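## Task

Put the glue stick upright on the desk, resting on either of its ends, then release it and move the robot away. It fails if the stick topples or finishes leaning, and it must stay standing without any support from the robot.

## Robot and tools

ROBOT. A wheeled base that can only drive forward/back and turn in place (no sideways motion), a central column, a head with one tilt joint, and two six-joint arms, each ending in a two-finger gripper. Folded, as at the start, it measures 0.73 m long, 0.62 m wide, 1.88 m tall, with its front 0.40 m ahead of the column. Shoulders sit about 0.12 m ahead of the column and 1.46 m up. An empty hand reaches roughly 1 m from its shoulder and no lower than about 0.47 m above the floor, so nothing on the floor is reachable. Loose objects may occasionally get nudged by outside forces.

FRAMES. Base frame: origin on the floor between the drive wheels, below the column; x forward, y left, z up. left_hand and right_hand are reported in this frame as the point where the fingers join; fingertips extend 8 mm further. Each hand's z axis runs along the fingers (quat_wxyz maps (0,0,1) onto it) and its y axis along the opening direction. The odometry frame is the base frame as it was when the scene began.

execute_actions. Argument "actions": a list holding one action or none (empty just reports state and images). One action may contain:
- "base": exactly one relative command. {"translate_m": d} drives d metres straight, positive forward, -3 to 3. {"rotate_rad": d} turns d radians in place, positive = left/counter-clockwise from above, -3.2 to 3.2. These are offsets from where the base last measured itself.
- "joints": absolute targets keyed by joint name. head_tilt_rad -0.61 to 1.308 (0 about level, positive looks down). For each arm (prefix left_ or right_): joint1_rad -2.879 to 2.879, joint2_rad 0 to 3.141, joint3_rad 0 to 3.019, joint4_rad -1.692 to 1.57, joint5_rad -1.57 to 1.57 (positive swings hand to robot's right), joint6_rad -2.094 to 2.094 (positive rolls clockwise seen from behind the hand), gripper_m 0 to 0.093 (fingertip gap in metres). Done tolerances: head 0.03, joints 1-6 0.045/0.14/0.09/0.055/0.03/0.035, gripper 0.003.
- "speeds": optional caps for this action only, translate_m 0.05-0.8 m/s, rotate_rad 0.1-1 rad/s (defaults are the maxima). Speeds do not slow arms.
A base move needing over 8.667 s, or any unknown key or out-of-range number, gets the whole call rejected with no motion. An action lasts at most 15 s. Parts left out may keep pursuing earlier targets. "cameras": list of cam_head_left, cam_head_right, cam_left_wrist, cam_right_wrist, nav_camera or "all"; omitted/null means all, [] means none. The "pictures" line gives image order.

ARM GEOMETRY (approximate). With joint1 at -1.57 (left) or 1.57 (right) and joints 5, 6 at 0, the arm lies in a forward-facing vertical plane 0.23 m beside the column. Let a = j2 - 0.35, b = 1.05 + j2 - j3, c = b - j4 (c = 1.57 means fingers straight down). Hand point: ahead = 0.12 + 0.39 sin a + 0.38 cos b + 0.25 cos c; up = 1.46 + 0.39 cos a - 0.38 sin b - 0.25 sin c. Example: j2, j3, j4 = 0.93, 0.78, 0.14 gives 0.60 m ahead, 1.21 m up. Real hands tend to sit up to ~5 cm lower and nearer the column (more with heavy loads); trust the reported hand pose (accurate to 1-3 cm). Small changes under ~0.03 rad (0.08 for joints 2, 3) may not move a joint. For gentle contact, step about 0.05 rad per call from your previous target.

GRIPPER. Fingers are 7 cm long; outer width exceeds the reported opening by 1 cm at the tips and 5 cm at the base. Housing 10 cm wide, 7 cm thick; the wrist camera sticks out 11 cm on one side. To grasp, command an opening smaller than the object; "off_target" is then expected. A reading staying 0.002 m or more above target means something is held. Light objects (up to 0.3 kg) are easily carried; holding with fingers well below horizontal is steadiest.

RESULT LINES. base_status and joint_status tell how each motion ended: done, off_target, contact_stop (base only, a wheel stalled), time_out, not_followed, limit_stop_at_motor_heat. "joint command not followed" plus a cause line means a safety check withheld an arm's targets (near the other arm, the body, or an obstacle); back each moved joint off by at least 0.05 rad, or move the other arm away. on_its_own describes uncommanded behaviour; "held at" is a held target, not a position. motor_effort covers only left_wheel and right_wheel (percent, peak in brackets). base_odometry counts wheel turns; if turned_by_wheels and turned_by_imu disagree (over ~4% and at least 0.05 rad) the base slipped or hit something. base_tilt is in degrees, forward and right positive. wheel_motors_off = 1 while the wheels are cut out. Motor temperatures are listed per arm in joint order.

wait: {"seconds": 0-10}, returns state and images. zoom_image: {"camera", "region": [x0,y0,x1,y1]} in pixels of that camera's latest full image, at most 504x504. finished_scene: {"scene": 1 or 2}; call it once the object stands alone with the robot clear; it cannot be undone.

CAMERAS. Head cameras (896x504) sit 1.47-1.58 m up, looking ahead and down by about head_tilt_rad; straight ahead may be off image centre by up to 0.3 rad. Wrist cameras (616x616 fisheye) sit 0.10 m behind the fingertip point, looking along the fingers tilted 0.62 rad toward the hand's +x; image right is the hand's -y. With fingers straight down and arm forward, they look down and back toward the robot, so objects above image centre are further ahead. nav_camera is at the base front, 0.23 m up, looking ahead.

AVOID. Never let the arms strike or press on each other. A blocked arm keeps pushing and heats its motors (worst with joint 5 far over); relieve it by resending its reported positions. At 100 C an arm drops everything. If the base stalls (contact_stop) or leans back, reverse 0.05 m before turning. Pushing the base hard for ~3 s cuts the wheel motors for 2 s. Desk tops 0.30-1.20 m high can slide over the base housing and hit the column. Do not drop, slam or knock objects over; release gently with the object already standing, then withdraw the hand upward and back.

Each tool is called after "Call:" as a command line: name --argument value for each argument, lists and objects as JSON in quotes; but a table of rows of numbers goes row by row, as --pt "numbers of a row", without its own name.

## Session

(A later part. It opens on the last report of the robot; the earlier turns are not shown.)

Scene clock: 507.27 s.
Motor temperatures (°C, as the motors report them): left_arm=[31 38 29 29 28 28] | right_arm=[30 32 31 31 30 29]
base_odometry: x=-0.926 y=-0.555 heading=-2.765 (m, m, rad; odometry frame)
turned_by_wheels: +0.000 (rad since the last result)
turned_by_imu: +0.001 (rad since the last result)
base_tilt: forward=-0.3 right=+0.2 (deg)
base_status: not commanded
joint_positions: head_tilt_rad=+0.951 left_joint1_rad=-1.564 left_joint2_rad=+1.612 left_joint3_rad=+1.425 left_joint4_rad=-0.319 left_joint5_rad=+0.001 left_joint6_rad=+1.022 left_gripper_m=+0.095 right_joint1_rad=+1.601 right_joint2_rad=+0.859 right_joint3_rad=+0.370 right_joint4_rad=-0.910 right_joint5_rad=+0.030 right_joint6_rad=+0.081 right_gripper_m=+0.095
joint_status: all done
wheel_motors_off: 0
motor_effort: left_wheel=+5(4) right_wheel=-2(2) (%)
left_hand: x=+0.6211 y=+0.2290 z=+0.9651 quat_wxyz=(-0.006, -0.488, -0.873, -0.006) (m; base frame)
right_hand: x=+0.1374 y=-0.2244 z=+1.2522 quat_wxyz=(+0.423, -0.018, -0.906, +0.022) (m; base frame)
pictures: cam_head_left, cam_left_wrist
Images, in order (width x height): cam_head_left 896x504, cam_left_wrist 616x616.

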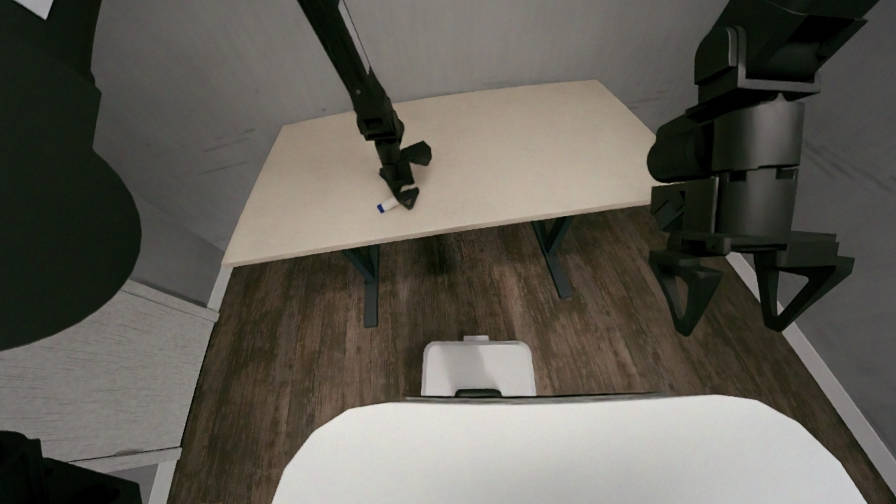

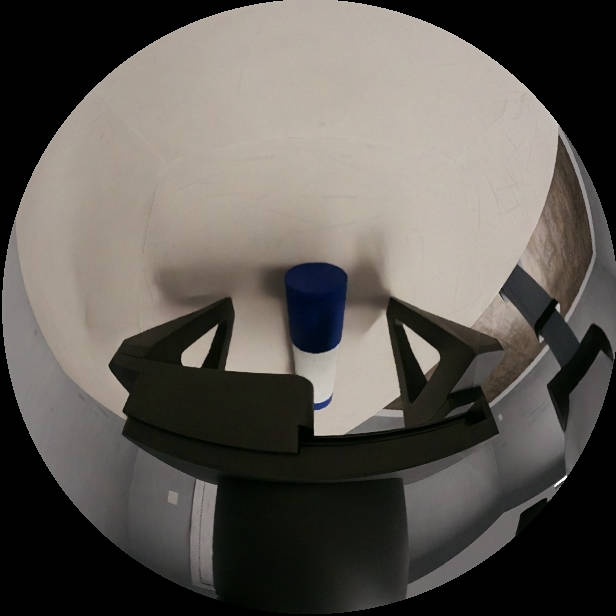

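Call:
execute_actions --actions '[{"joints": {"left_gripper_m": 0.01}}]' --cameras '["cam_head_left", "cam_left_wrist"]'

Scene clock: 530.67 s.
Motor temperatures (°C, as the motors report them): left_arm=[31 38 29 29 28 28] | right_arm=[30 32 31 31 30 29]
base_odometry: x=-0.926 y=-0.555 heading=-2.765 (m, m, rad; odometry frame)
turned_by_wheels: +0.000 (rad since the last result)
turned_by_imu: +0.001 (rad since the last result)
base_tilt: forward=-0.4 right=+0.0 (deg)
base_status: not commanded
joint_positions: head_tilt_rad=+0.951 left_joint1_rad=-1.564 left_joint2_rad=+1.612 left_joint3_rad=+1.425 left_joint4_rad=-0.319 left_joint5_rad=+0.000 left_joint6_rad=+1.023 left_gripper_m=+0.028 right_joint1_rad=+1.601 right_joint2_rad=+0.859 right_joint3_rad=+0.370 right_joint4_rad=-0.910 right_joint5_rad=+0.030 right_joint6_rad=+0.081 right_gripper_m=+0.095
joint_status: left_gripper_m off_target (ended at +0.028, target +0.010)
wheel_motors_off: 0
motor_effort: left_wheel=+3(3) right_wheel=-2(2) (%)
left_hand: x=+0.6211 y=+0.2291 z=+0.9651 quat_wxyz=(-0.006, -0.488, -0.873, -0.007) (m; base frame)
right_hand: x=+0.1374 y=-0.2244 z=+1.2522 quat_wxyz=(+0.423, -0.018, -0.906, +0.022) (m; base frame)
pictures: cam_head_left, cam_left_wrist
Images, in order (width x height): cam_head_left 896x504, cam_left_wrist 616x616.

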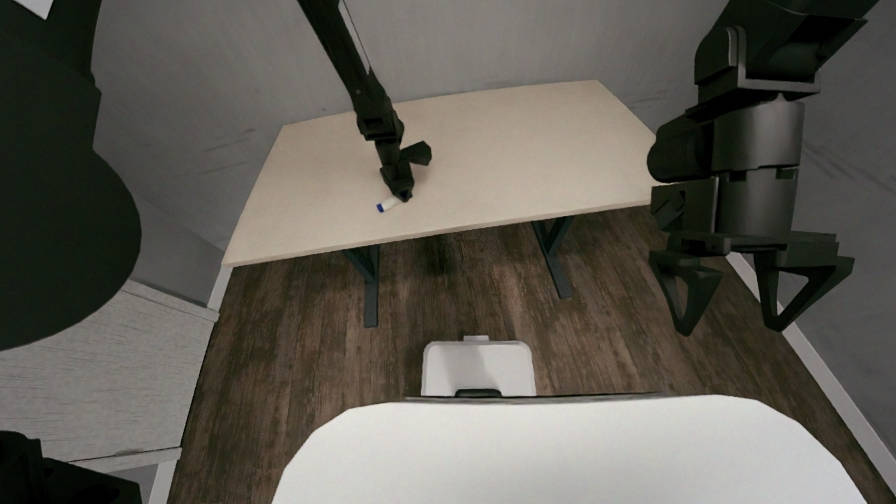

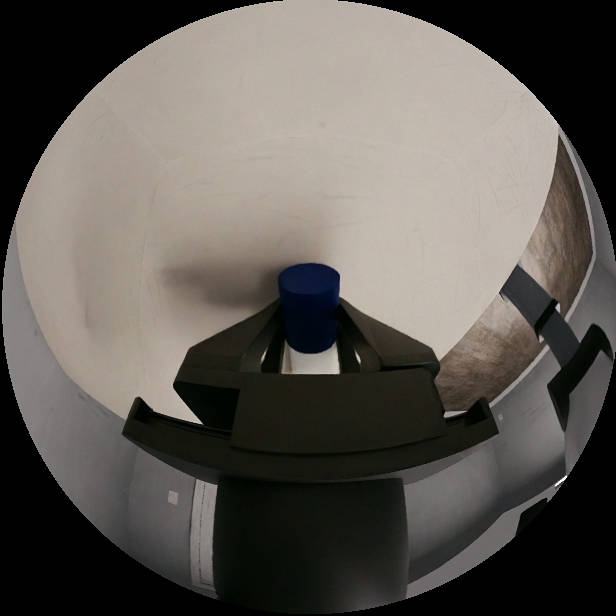

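Call:
execute_actions --actions '[{"joints": {"left_joint2_rad": 1.40, "left_joint3_rad": 1.33, "left_joint4_rad": -0.45, "left_joint6_rad": 0.0}}]' --cameras '["cam_head_left", "cam_left_wrist"]'

Scene clock: 622.43 s.
Motor temperatures (°C, as the motors report them): left_arm=[31 39 29 29 28 28] | right_arm=[30 32 31 31 30 29]
base_odometry: x=-0.926 y=-0.555 heading=-2.765 (m, m, rad; odometry frame)
turned_by_wheels: +0.000 (rad since the last result)
turned_by_imu: +0.001 (rad since the last result)
base_tilt: forward=-0.2 right=+0.1 (deg)
base_status: not commanded
joint_positions: head_tilt_rad=+0.951 left_joint1_rad=-1.564 left_joint2_rad=+1.388 left_joint3_rad=+1.325 left_joint4_rad=-0.452 left_joint5_rad=+0.000 left_joint6_rad=+0.009 left_gripper_m=+0.028 right_joint1_rad=+1.601 right_joint2_rad=+0.859 right_joint3_rad=+0.370 right_joint4_rad=-0.910 right_joint5_rad=+0.030 right_joint6_rad=+0.081 right_gripper_m=+0.095
joint_status: all done
wheel_motors_off: 0
motor_effort: left_wheel=+3(4) right_wheel=-2(2) (%)
left_hand: x=+0.6281 y=+0.2285 z=+1.0623 quat_wxyz=(-0.004, -0.003, -1.000, -0.003) (m; base frame)
right_hand: x=+0.1374 y=-0.2244 z=+1.2522 quat_wxyz=(+0.423, -0.018, -0.906, +0.022) (m; base frame)
pictures: cam_head_left, cam_left_wrist
Images, in order (width x height): cam_head_left 896x504, cam_left_wrist 616x616.

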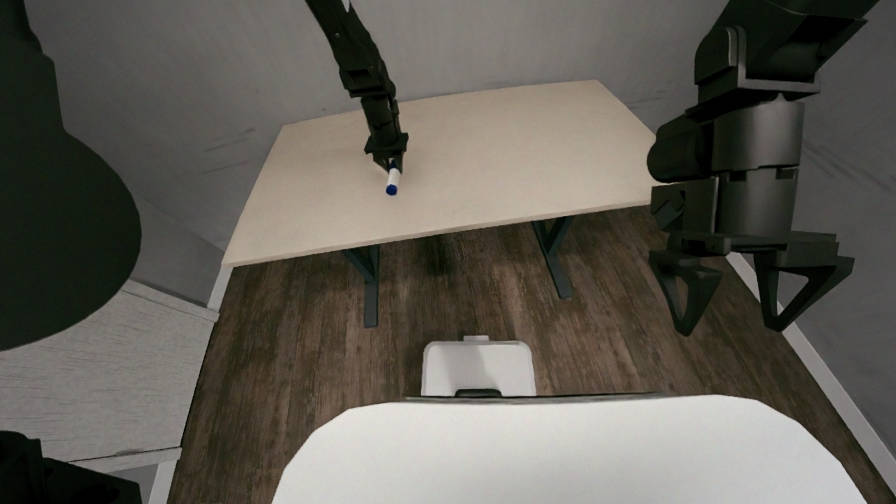

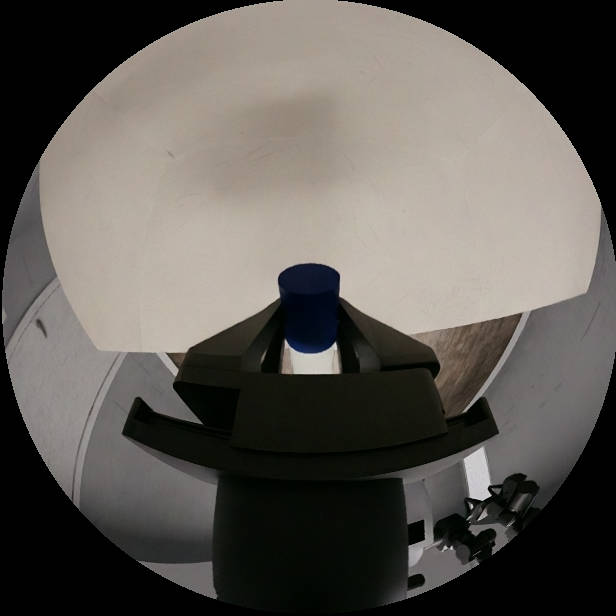

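Call:
execute_actions --actions '[{"joints": {"left_joint4_rad": 1.15, "left_joint5_rad": 0.35, "head_tilt_rad": 0.8}}]' --cameras '["cam_head_left", "cam_head_right", "cam_left_wrist"]'

Scene clock: 668.30 s.
Motor temperatures (°C, as the motors report them): left_arm=[31 39 29 29 28 28] | right_arm=[30 32 31 31 30 29]
base_odometry: x=-0.926 y=-0.555 heading=-2.765 (m, m, rad; odometry frame)
turned_by_wheels: +0.000 (rad since the last result)
turned_by_imu: +0.001 (rad since the last result)
base_tilt: forward=-0.3 right=+0.1 (deg)
base_status: not commanded
joint_positions: head_tilt_rad=+0.816 left_joint1_rad=-1.564 left_joint2_rad=+1.388 left_joint3_rad=+1.325 left_joint4_rad=+1.131 left_joint5_rad=+0.348 left_joint6_rad=+0.009 left_gripper_m=+0.028 right_joint1_rad=+1.601 right_joint2_rad=+0.859 right_joint3_rad=+0.370 right_joint4_rad=-0.910 right_joint5_rad=+0.030 right_joint6_rad=+0.081 right_gripper_m=+0.095
joint_status: all done
wheel_motors_off: 0
motor_effort: left_wheel=+5(3) right_wheel=-2(3) (%)
left_hand: x=+0.8618 y=+0.1693 z=+1.3126 quat_wxyz=(-0.704, -0.127, -0.689, +0.115) (m; base frame)
right_hand: x=+0.1374 y=-0.2244 z=+1.2522 quat_wxyz=(+0.423, -0.018, -0.906, +0.022) (m; base frame)
pictures: cam_head_left, cam_head_right, cam_left_wrist
Images, in order (width x height): cam_head_left 896x504, cam_head_right 896x504, cam_left_wrist 616x616.

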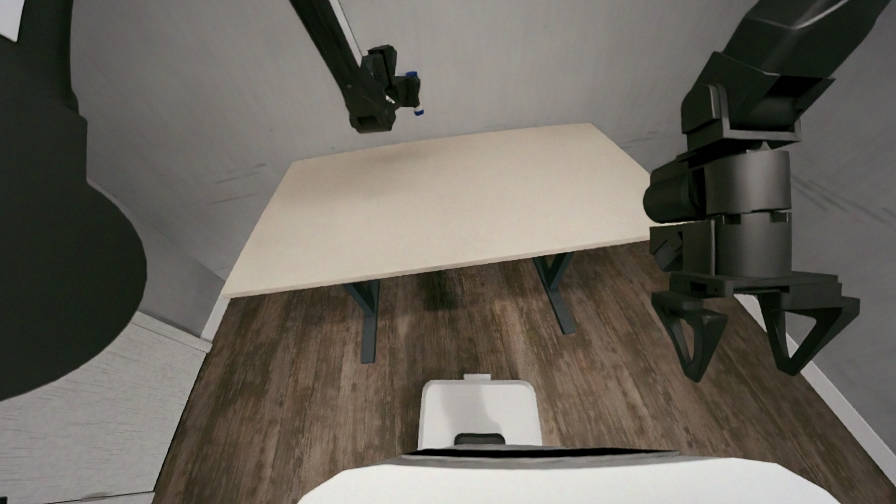

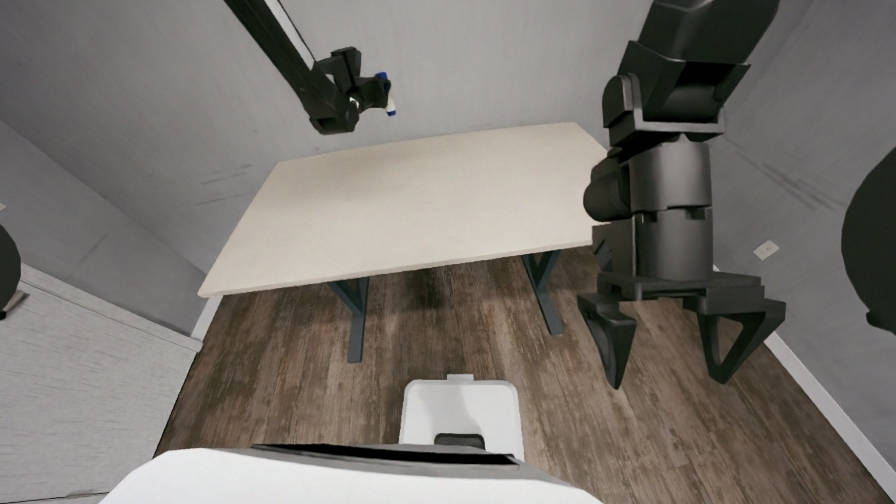

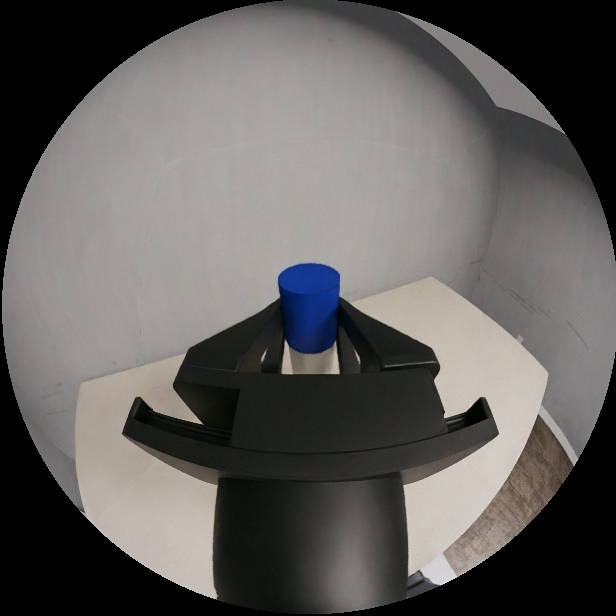

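Call:
execute_actions --actions '[{"joints": {"left_joint2_rad": 1.945, "left_joint3_rad": 1.73, "left_joint4_rad": 1.295}}]' --cameras '["cam_head_left", "cam_head_right", "cam_left_wrist"]'

Scene clock: 688.43 s.
Motor temperatures (°C, as the motors report them): left_arm=[31 39 30 29 28 28] | right_arm=[30 32 31 31 30 29]
base_odometry: x=-0.926 y=-0.555 heading=-2.765 (m, m, rad; odometry frame)
turned_by_wheels: +0.000 (rad since the last result)
turned_by_imu: +0.001 (rad since the last result)
base_tilt: forward=-0.3 right=+0.2 (deg)
base_status: not commanded
joint_positions: head_tilt_rad=+0.816 left_joint1_rad=-1.564 left_joint2_rad=+1.972 left_joint3_rad=+1.704 left_joint4_rad=+1.293 left_joint5_rad=+0.349 left_joint6_rad=+0.009 left_gripper_m=+0.028 right_joint1_rad=+1.601 right_joint2_rad=+0.859 right_joint3_rad=+0.370 right_joint4_rad=-0.910 right_joint5_rad=+0.030 right_joint6_rad=+0.081 right_gripper_m=+0.095
joint_status: all done
wheel_motors_off: 0
motor_effort: left_wheel=+3(6) right_wheel=-3(3) (%)
left_hand: x=+0.8404 y=+0.1704 z=+1.0596 quat_wxyz=(-0.689, -0.125, -0.704, +0.118) (m; base frame)
right_hand: x=+0.1374 y=-0.2244 z=+1.2522 quat_wxyz=(+0.423, -0.018, -0.906, +0.022) (m; base frame)
pictures: cam_head_left, cam_head_right, cam_left_wrist
Images, in order (width x height): cam_head_left 896x504, cam_head_right 896x504, cam_left_wrist 616x616.

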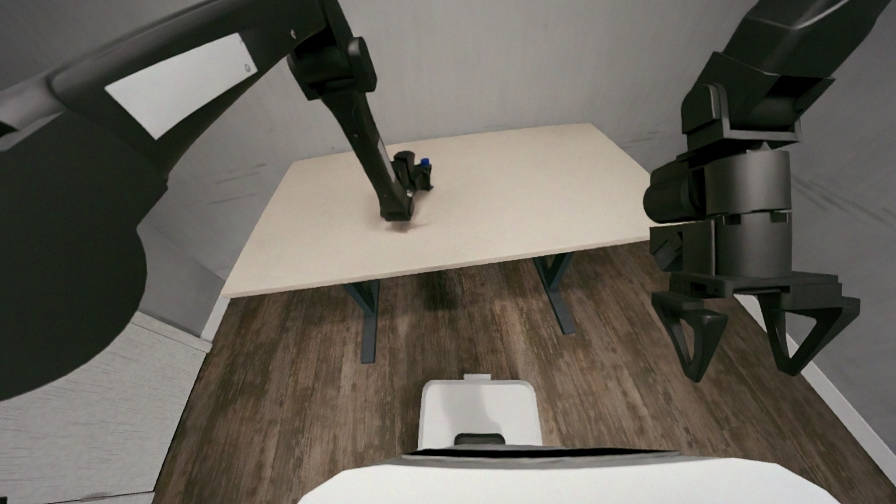

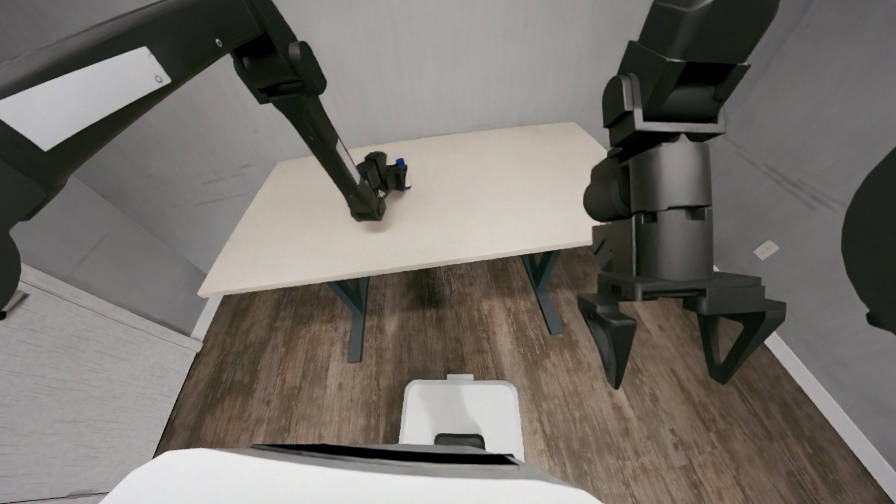

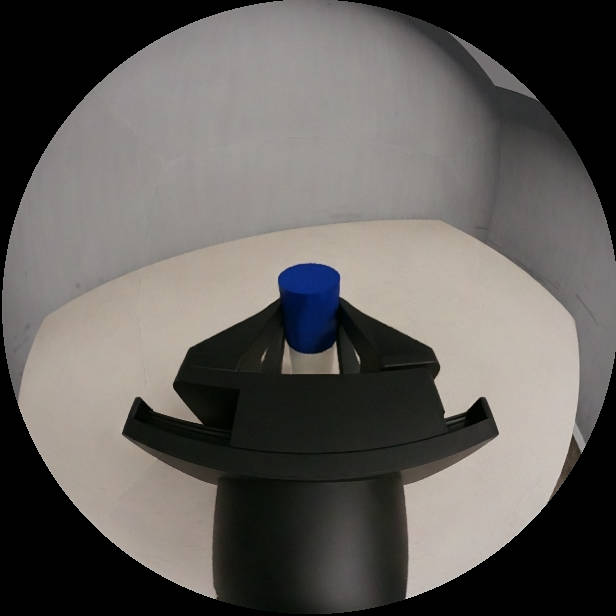

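Call:
zoom_image --camera "cam_head_right" --region '[320, 130, 460, 250]'

Call:
zoom_image --camera "cam_head_left" --region '[350, 130, 490, 250]'

Region (320, 130, 460, 250) of cam_head_right's 896x504 image, scaled by 3.600, with more detail than that image has; it fills the top 432 rows of this view, and the rest is white.

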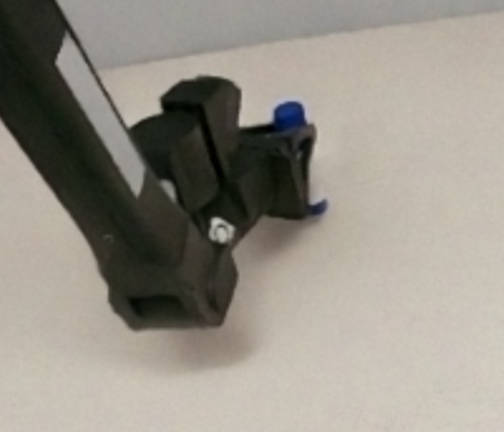

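Region (350, 130, 490, 250) of cam_head_left's 896x504 image, scaled by 3.600, with more detail than that image has; it fills the top 432 rows of this view, and the rest is white.

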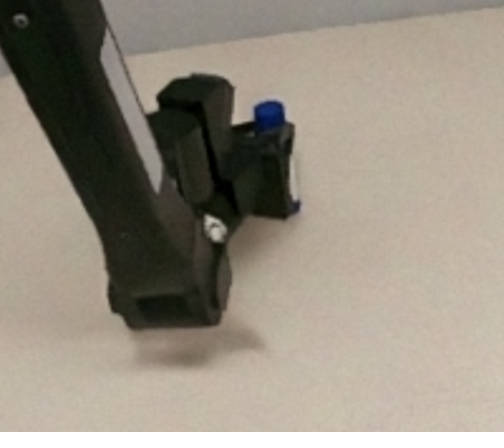

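Call:
execute_actions --actions '[{"joints": {"left_joint2_rad": 2.02, "left_joint3_rad": 1.805, "left_joint4_rad": 1.312}}]' --cameras '["cam_head_left", "cam_head_right", "cam_left_wrist"]'

Scene clock: 791.77 s.
Motor temperatures (°C, as the motors report them): left_arm=[31 42 31 29 28 28] | right_arm=[30 32 31 31 30 29]
base_odometry: x=-0.926 y=-0.555 heading=-2.765 (m, m, rad; odometry frame)
turned_by_wheels: +0.000 (rad since the last result)
turned_by_imu: +0.001 (rad since the last result)
base_tilt: forward=-0.3 right=+0.2 (deg)
base_status: not commanded
joint_positions: head_tilt_rad=+0.816 left_joint1_rad=-1.564 left_joint2_rad=+1.997 left_joint3_rad=+1.786 left_joint4_rad=+1.293 left_joint5_rad=+0.349 left_joint6_rad=+0.009 left_gripper_m=+0.028 right_joint1_rad=+1.601 right_joint2_rad=+0.859 right_joint3_rad=+0.370 right_joint4_rad=-0.910 right_joint5_rad=+0.030 right_joint6_rad=+0.081 right_gripper_m=+0.095
joint_status: all done
wheel_motors_off: 0
motor_effort: left_wheel=+4(5) right_wheel=-3(3) (%)
left_hand: x=+0.8603 y=+0.1705 z=+1.0692 quat_wxyz=(-0.708, -0.129, -0.684, +0.115) (m; base frame)
right_hand: x=+0.1374 y=-0.2244 z=+1.2522 quat_wxyz=(+0.423, -0.018, -0.906, +0.022) (m; base frame)
pictures: cam_head_left, cam_head_right, cam_left_wrist
Images, in order (width x height): cam_head_left 896x504, cam_head_right 896x504, cam_left_wrist 616x616.

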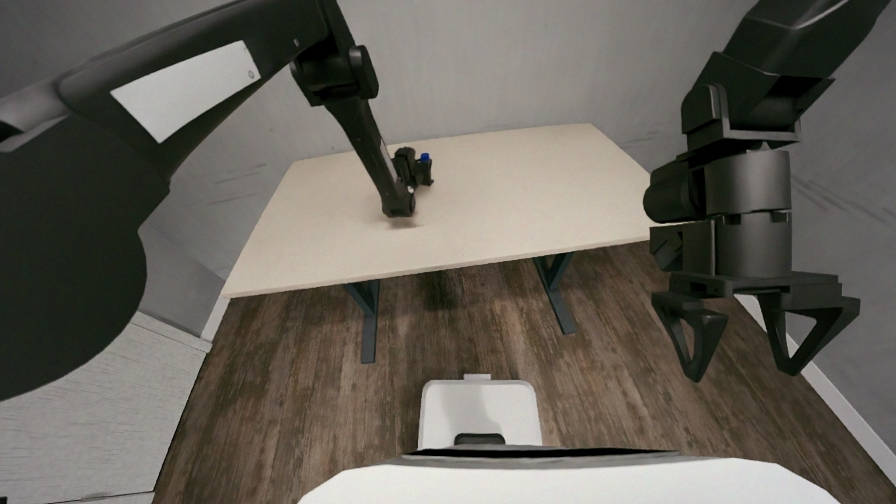

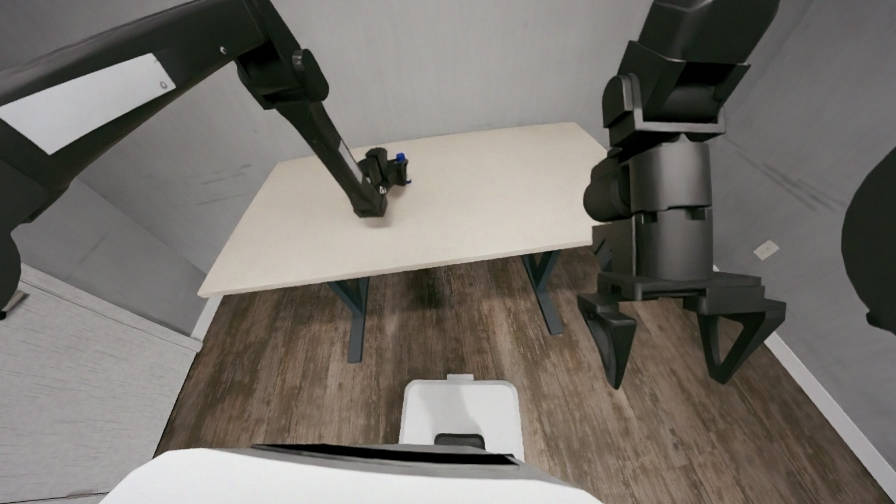

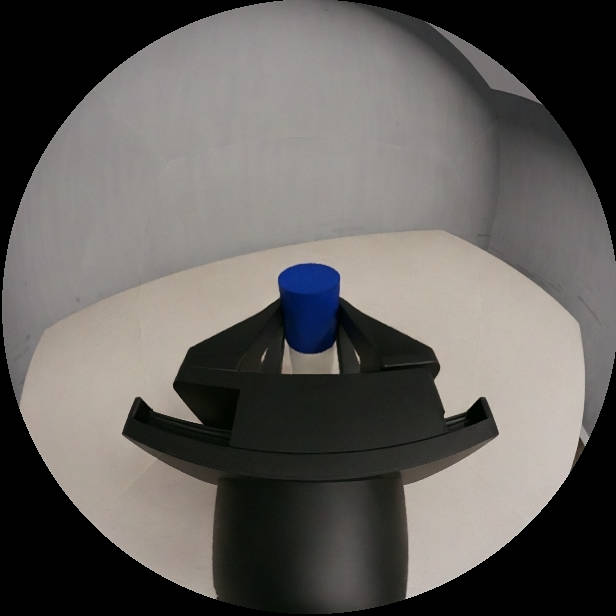

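Call:
execute_actions --actions '[{"joints": {"left_joint2_rad": 2.075}}]' --cameras '["cam_head_left", "cam_head_right", "cam_left_wrist"]'

Scene clock: 811.00 s.
Motor temperatures (°C, as the motors report them): left_arm=[31 42 31 29 28 28] | right_arm=[30 32 31 31 30 29]
base_odometry: x=-0.926 y=-0.555 heading=-2.765 (m, m, rad; odometry frame)
turned_by_wheels: +0.000 (rad since the last result)
turned_by_imu: +0.001 (rad since the last result)
base_tilt: forward=-0.2 right=+0.2 (deg)
base_status: not commanded
joint_positions: head_tilt_rad=+0.816 left_joint1_rad=-1.564 left_joint2_rad=+2.042 left_joint3_rad=+1.790 left_joint4_rad=+1.314 left_joint5_rad=+0.350 left_joint6_rad=+0.009 left_gripper_m=+0.028 right_joint1_rad=+1.601 right_joint2_rad=+0.859 right_joint3_rad=+0.370 right_joint4_rad=-0.910 right_joint5_rad=+0.030 right_joint6_rad=+0.081 right_gripper_m=+0.095
joint_status: all done
wheel_motors_off: 0
motor_effort: left_wheel=+3(7) right_wheel=-3(3) (%)
left_hand: x=+0.8436 y=+0.1704 z=+1.0427 quat_wxyz=(-0.701, -0.128, -0.692, +0.116) (m; base frame)
right_hand: x=+0.1374 y=-0.2244 z=+1.2522 quat_wxyz=(+0.423, -0.018, -0.906, +0.022) (m; base frame)
pictures: cam_head_left, cam_head_right, cam_left_wrist
Images, in order (width x height): cam_head_left 896x504, cam_head_right 896x504, cam_left_wrist 616x616.

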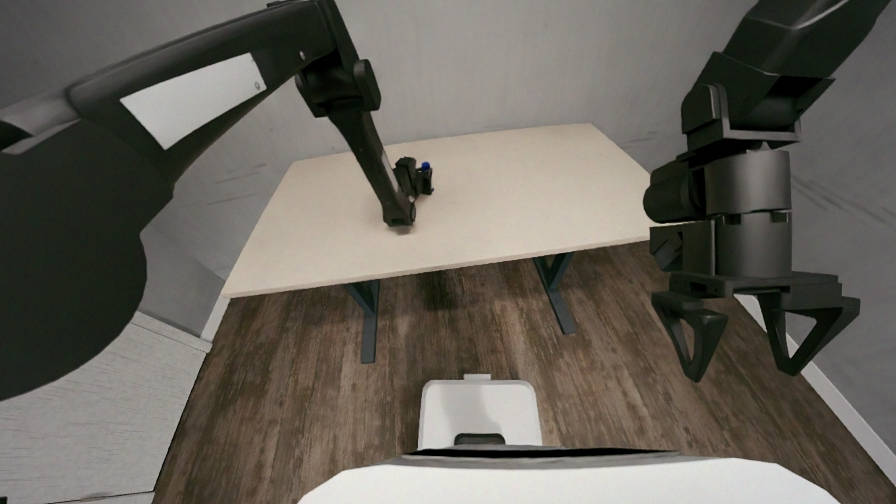

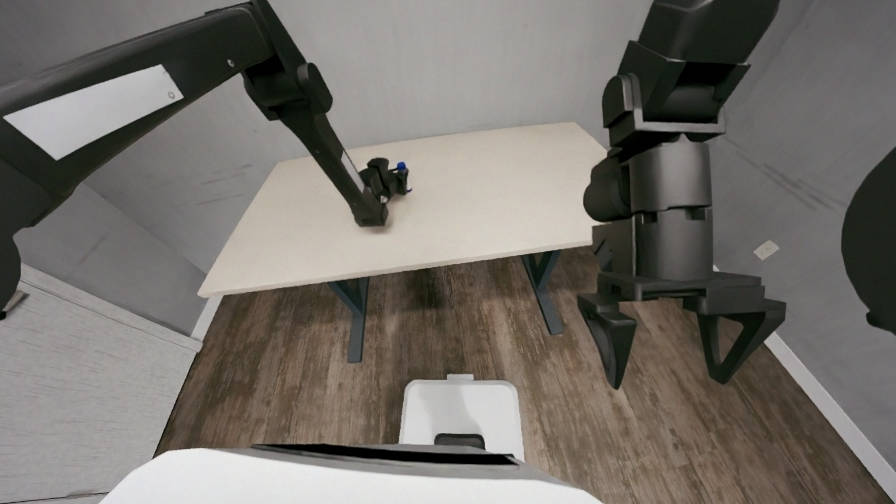

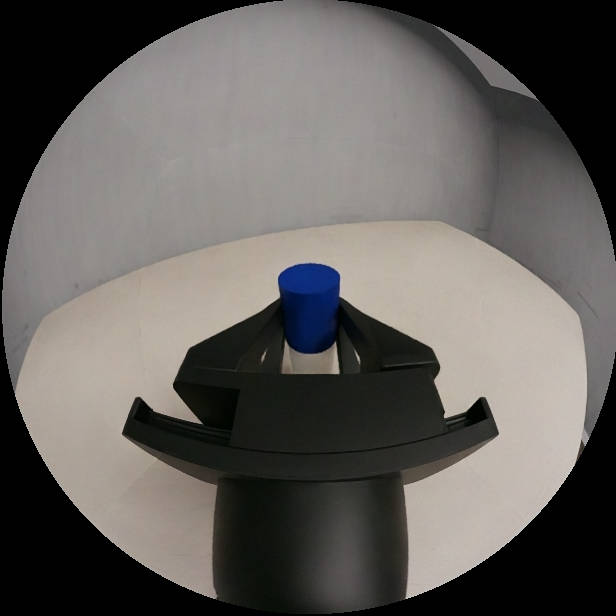

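Call:
zoom_image --camera "cam_head_right" --region '[340, 140, 440, 240]'

Call:
zoom_image --camera "cam_head_left" --region '[370, 140, 470, 240]'

Region (340, 140, 440, 240) of cam_head_right's 896x504 image, scaled by 5.040, with more detail than that image has.

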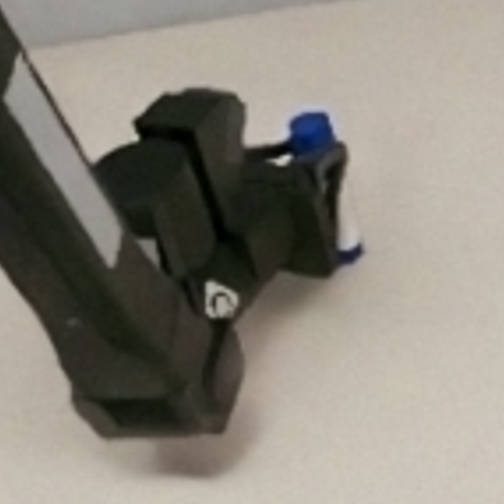

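Region (370, 140, 470, 240) of cam_head_left's 896x504 image, scaled by 5.040, with more detail than that image has.

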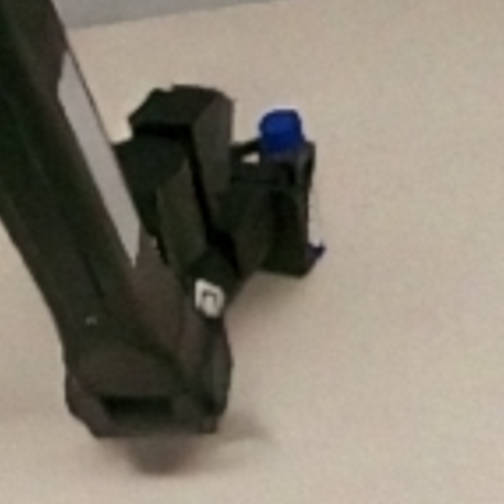

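Call:
execute_actions --actions '[{"joints": {"left_joint2_rad": 2.105}}]' --cameras '["cam_head_left", "cam_head_right", "cam_left_wrist"]'

Scene clock: 846.40 s.
Motor temperatures (°C, as the motors report them): left_arm=[31 41 30 29 28 28] | right_arm=[30 32 31 31 30 29]
base_odometry: x=-0.926 y=-0.555 heading=-2.765 (m, m, rad; odometry frame)
turned_by_wheels: +0.000 (rad since the last result)
turned_by_imu: +0.001 (rad since the last result)
base_tilt: forward=-0.3 right=+0.2 (deg)
base_status: not commanded
joint_positions: head_tilt_rad=+0.816 left_joint1_rad=-1.564 left_joint2_rad=+2.047 left_joint3_rad=+1.794 left_joint4_rad=+1.317 left_joint5_rad=+0.350 left_joint6_rad=+0.009 left_gripper_m=+0.028 right_joint1_rad=+1.601 right_joint2_rad=+0.859 right_joint3_rad=+0.370 right_joint4_rad=-0.910 right_joint5_rad=+0.030 right_joint6_rad=+0.081 right_gripper_m=+0.095
joint_status: all done
wheel_motors_off: 0
motor_effort: left_wheel=+5(5) right_wheel=-3(3) (%)
left_hand: x=+0.8435 y=+0.1704 z=+1.0418 quat_wxyz=(-0.703, -0.128, -0.690, +0.116) (m; base frame)
right_hand: x=+0.1374 y=-0.2244 z=+1.2522 quat_wxyz=(+0.423, -0.018, -0.906, +0.022) (m; base frame)
pictures: cam_head_left, cam_head_right, cam_left_wrist
Images, in order (width x height): cam_head_left 896x504, cam_head_right 896x504, cam_left_wrist 616x616.

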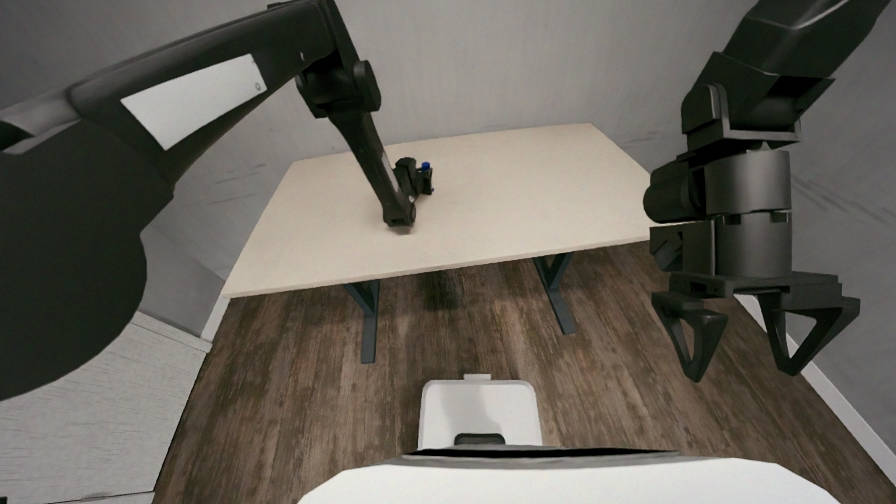

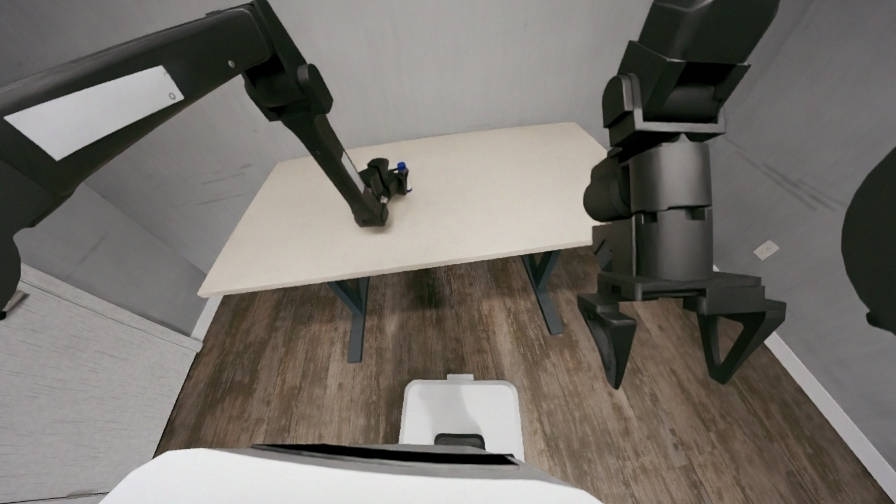

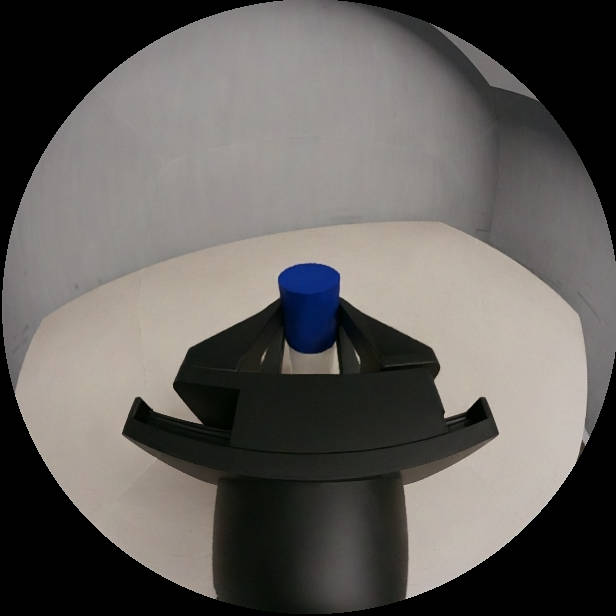

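Call:
zoom_image --camera "cam_head_right" --region '[350, 145, 440, 235]'

Call:
zoom_image --camera "cam_head_left" --region '[380, 145, 470, 235]'

Region (350, 145, 440, 235) of cam_head_right's 896x504 image, scaled by 5.600, with more detail than that image has.

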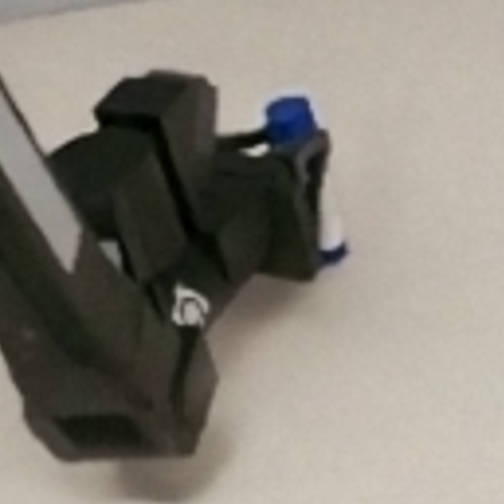

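Region (380, 145, 470, 235) of cam_head_left's 896x504 image, scaled by 5.600, with more detail than that image has.

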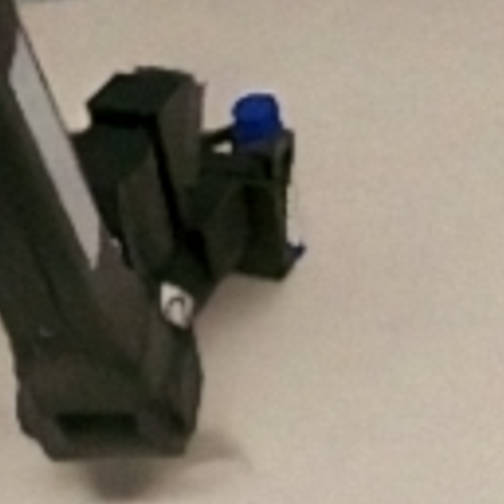

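Call:
execute_actions --actions '[{"joints": {"left_joint2_rad": 2.135}}]' --cameras '["cam_head_right", "cam_left_wrist"]'

Scene clock: 882.23 s.
Motor temperatures (°C, as the motors report them): left_arm=[31 41 30 29 28 28] | right_arm=[30 32 31 31 30 29]
base_odometry: x=-0.926 y=-0.555 heading=-2.765 (m, m, rad; odometry frame)
turned_by_wheels: +0.000 (rad since the last result)
turned_by_imu: +0.001 (rad since the last result)
base_tilt: forward=-0.4 right=+0.2 (deg)
base_status: not commanded
joint_positions: head_tilt_rad=+0.816 left_joint1_rad=-1.564 left_joint2_rad=+2.057 left_joint3_rad=+1.803 left_joint4_rad=+1.332 left_joint5_rad=+0.350 left_joint6_rad=+0.009 left_gripper_m=+0.028 right_joint1_rad=+1.601 right_joint2_rad=+0.859 right_joint3_rad=+0.370 right_joint4_rad=-0.910 right_joint5_rad=+0.030 right_joint6_rad=+0.081 right_gripper_m=+0.095
joint_status: all done
wheel_motors_off: 0
motor_effort: left_wheel=+4(3) right_wheel=-3(3) (%)
left_hand: x=+0.8421 y=+0.1704 z=+1.0409 quat_wxyz=(-0.707, -0.129, -0.685, +0.115) (m; base frame)
right_hand: x=+0.1374 y=-0.2244 z=+1.2522 quat_wxyz=(+0.423, -0.018, -0.906, +0.022) (m; base frame)
pictures: cam_head_right, cam_left_wrist
Images, in order (width x height): cam_head_right 896x504, cam_left_wrist 616x616.

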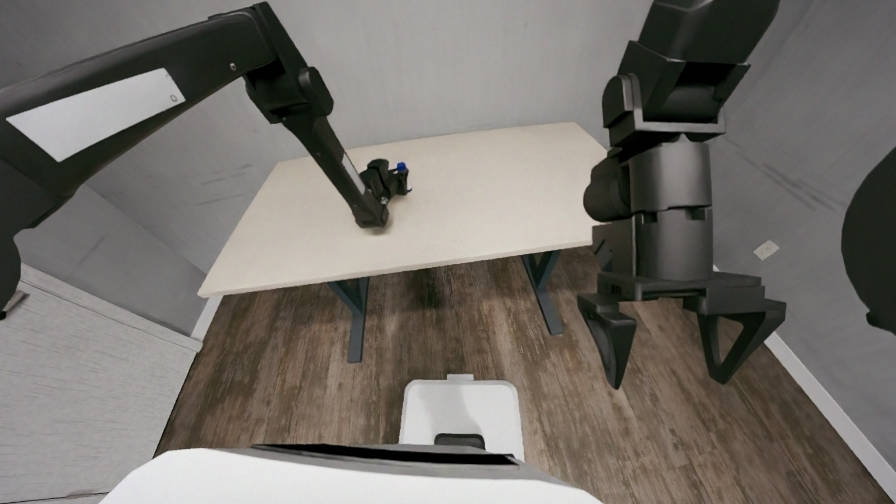

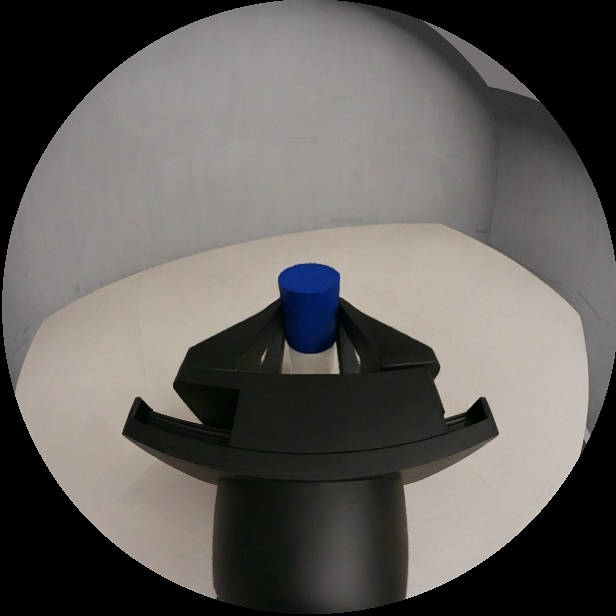

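Call:
execute_actions --actions '[{"joints": {"left_joint2_rad": 2.065, "left_joint3_rad": 1.803, "left_joint4_rad": 1.33}}]' --cameras '["cam_head_right", "cam_left_wrist"]'

Scene clock: 898.80 s.
Motor temperatures (°C, as the motors report them): left_arm=[31 40 30 29 28 28] | right_arm=[30 32 31 31 30 29]
base_odometry: x=-0.926 y=-0.555 heading=-2.765 (m, m, rad; odometry frame)
turned_by_wheels: +0.000 (rad since the last result)
turned_by_imu: +0.001 (rad since the last result)
base_tilt: forward=-0.3 right=+0.1 (deg)
base_status: not commanded
joint_positions: head_tilt_rad=+0.816 left_joint1_rad=-1.564 left_joint2_rad=+2.057 left_joint3_rad=+1.803 left_joint4_rad=+1.337 left_joint5_rad=+0.350 left_joint6_rad=+0.009 left_gripper_m=+0.028 right_joint1_rad=+1.601 right_joint2_rad=+0.859 right_joint3_rad=+0.370 right_joint4_rad=-0.910 right_joint5_rad=+0.030 right_joint6_rad=+0.081 right_gripper_m=+0.095
joint_status: all done
wheel_motors_off: 0
motor_effort: left_wheel=+5(5) right_wheel=-3(3) (%)
left_hand: x=+0.8421 y=+0.1704 z=+1.0421 quat_wxyz=(-0.709, -0.129, -0.684, +0.115) (m; base frame)
right_hand: x=+0.1374 y=-0.2244 z=+1.2522 quat_wxyz=(+0.423, -0.018, -0.906, +0.022) (m; base frame)
pictures: cam_head_right, cam_left_wrist
Images, in order (width x height): cam_head_right 896x504, cam_left_wrist 616x616.

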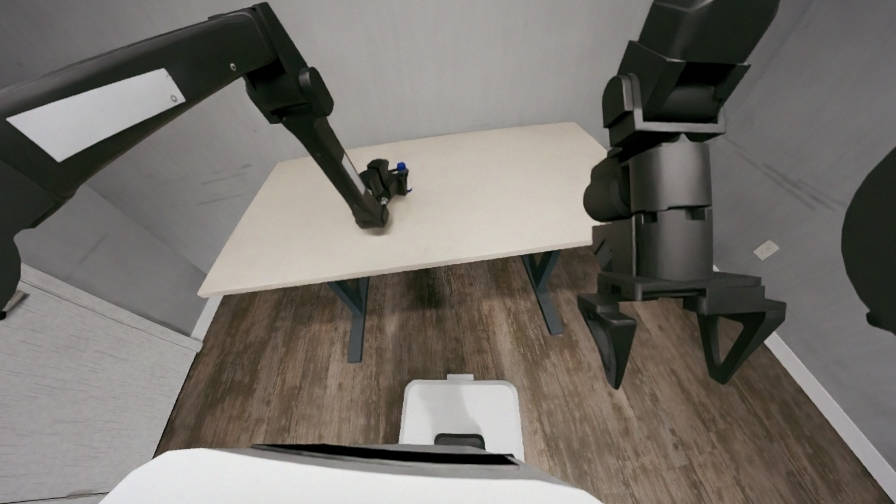

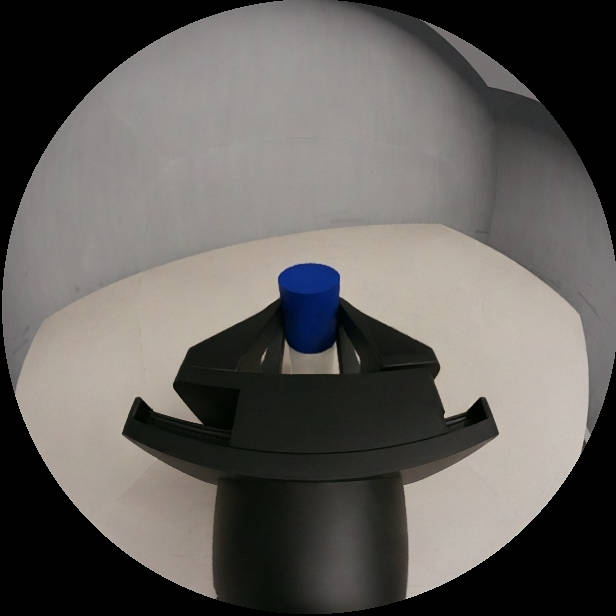

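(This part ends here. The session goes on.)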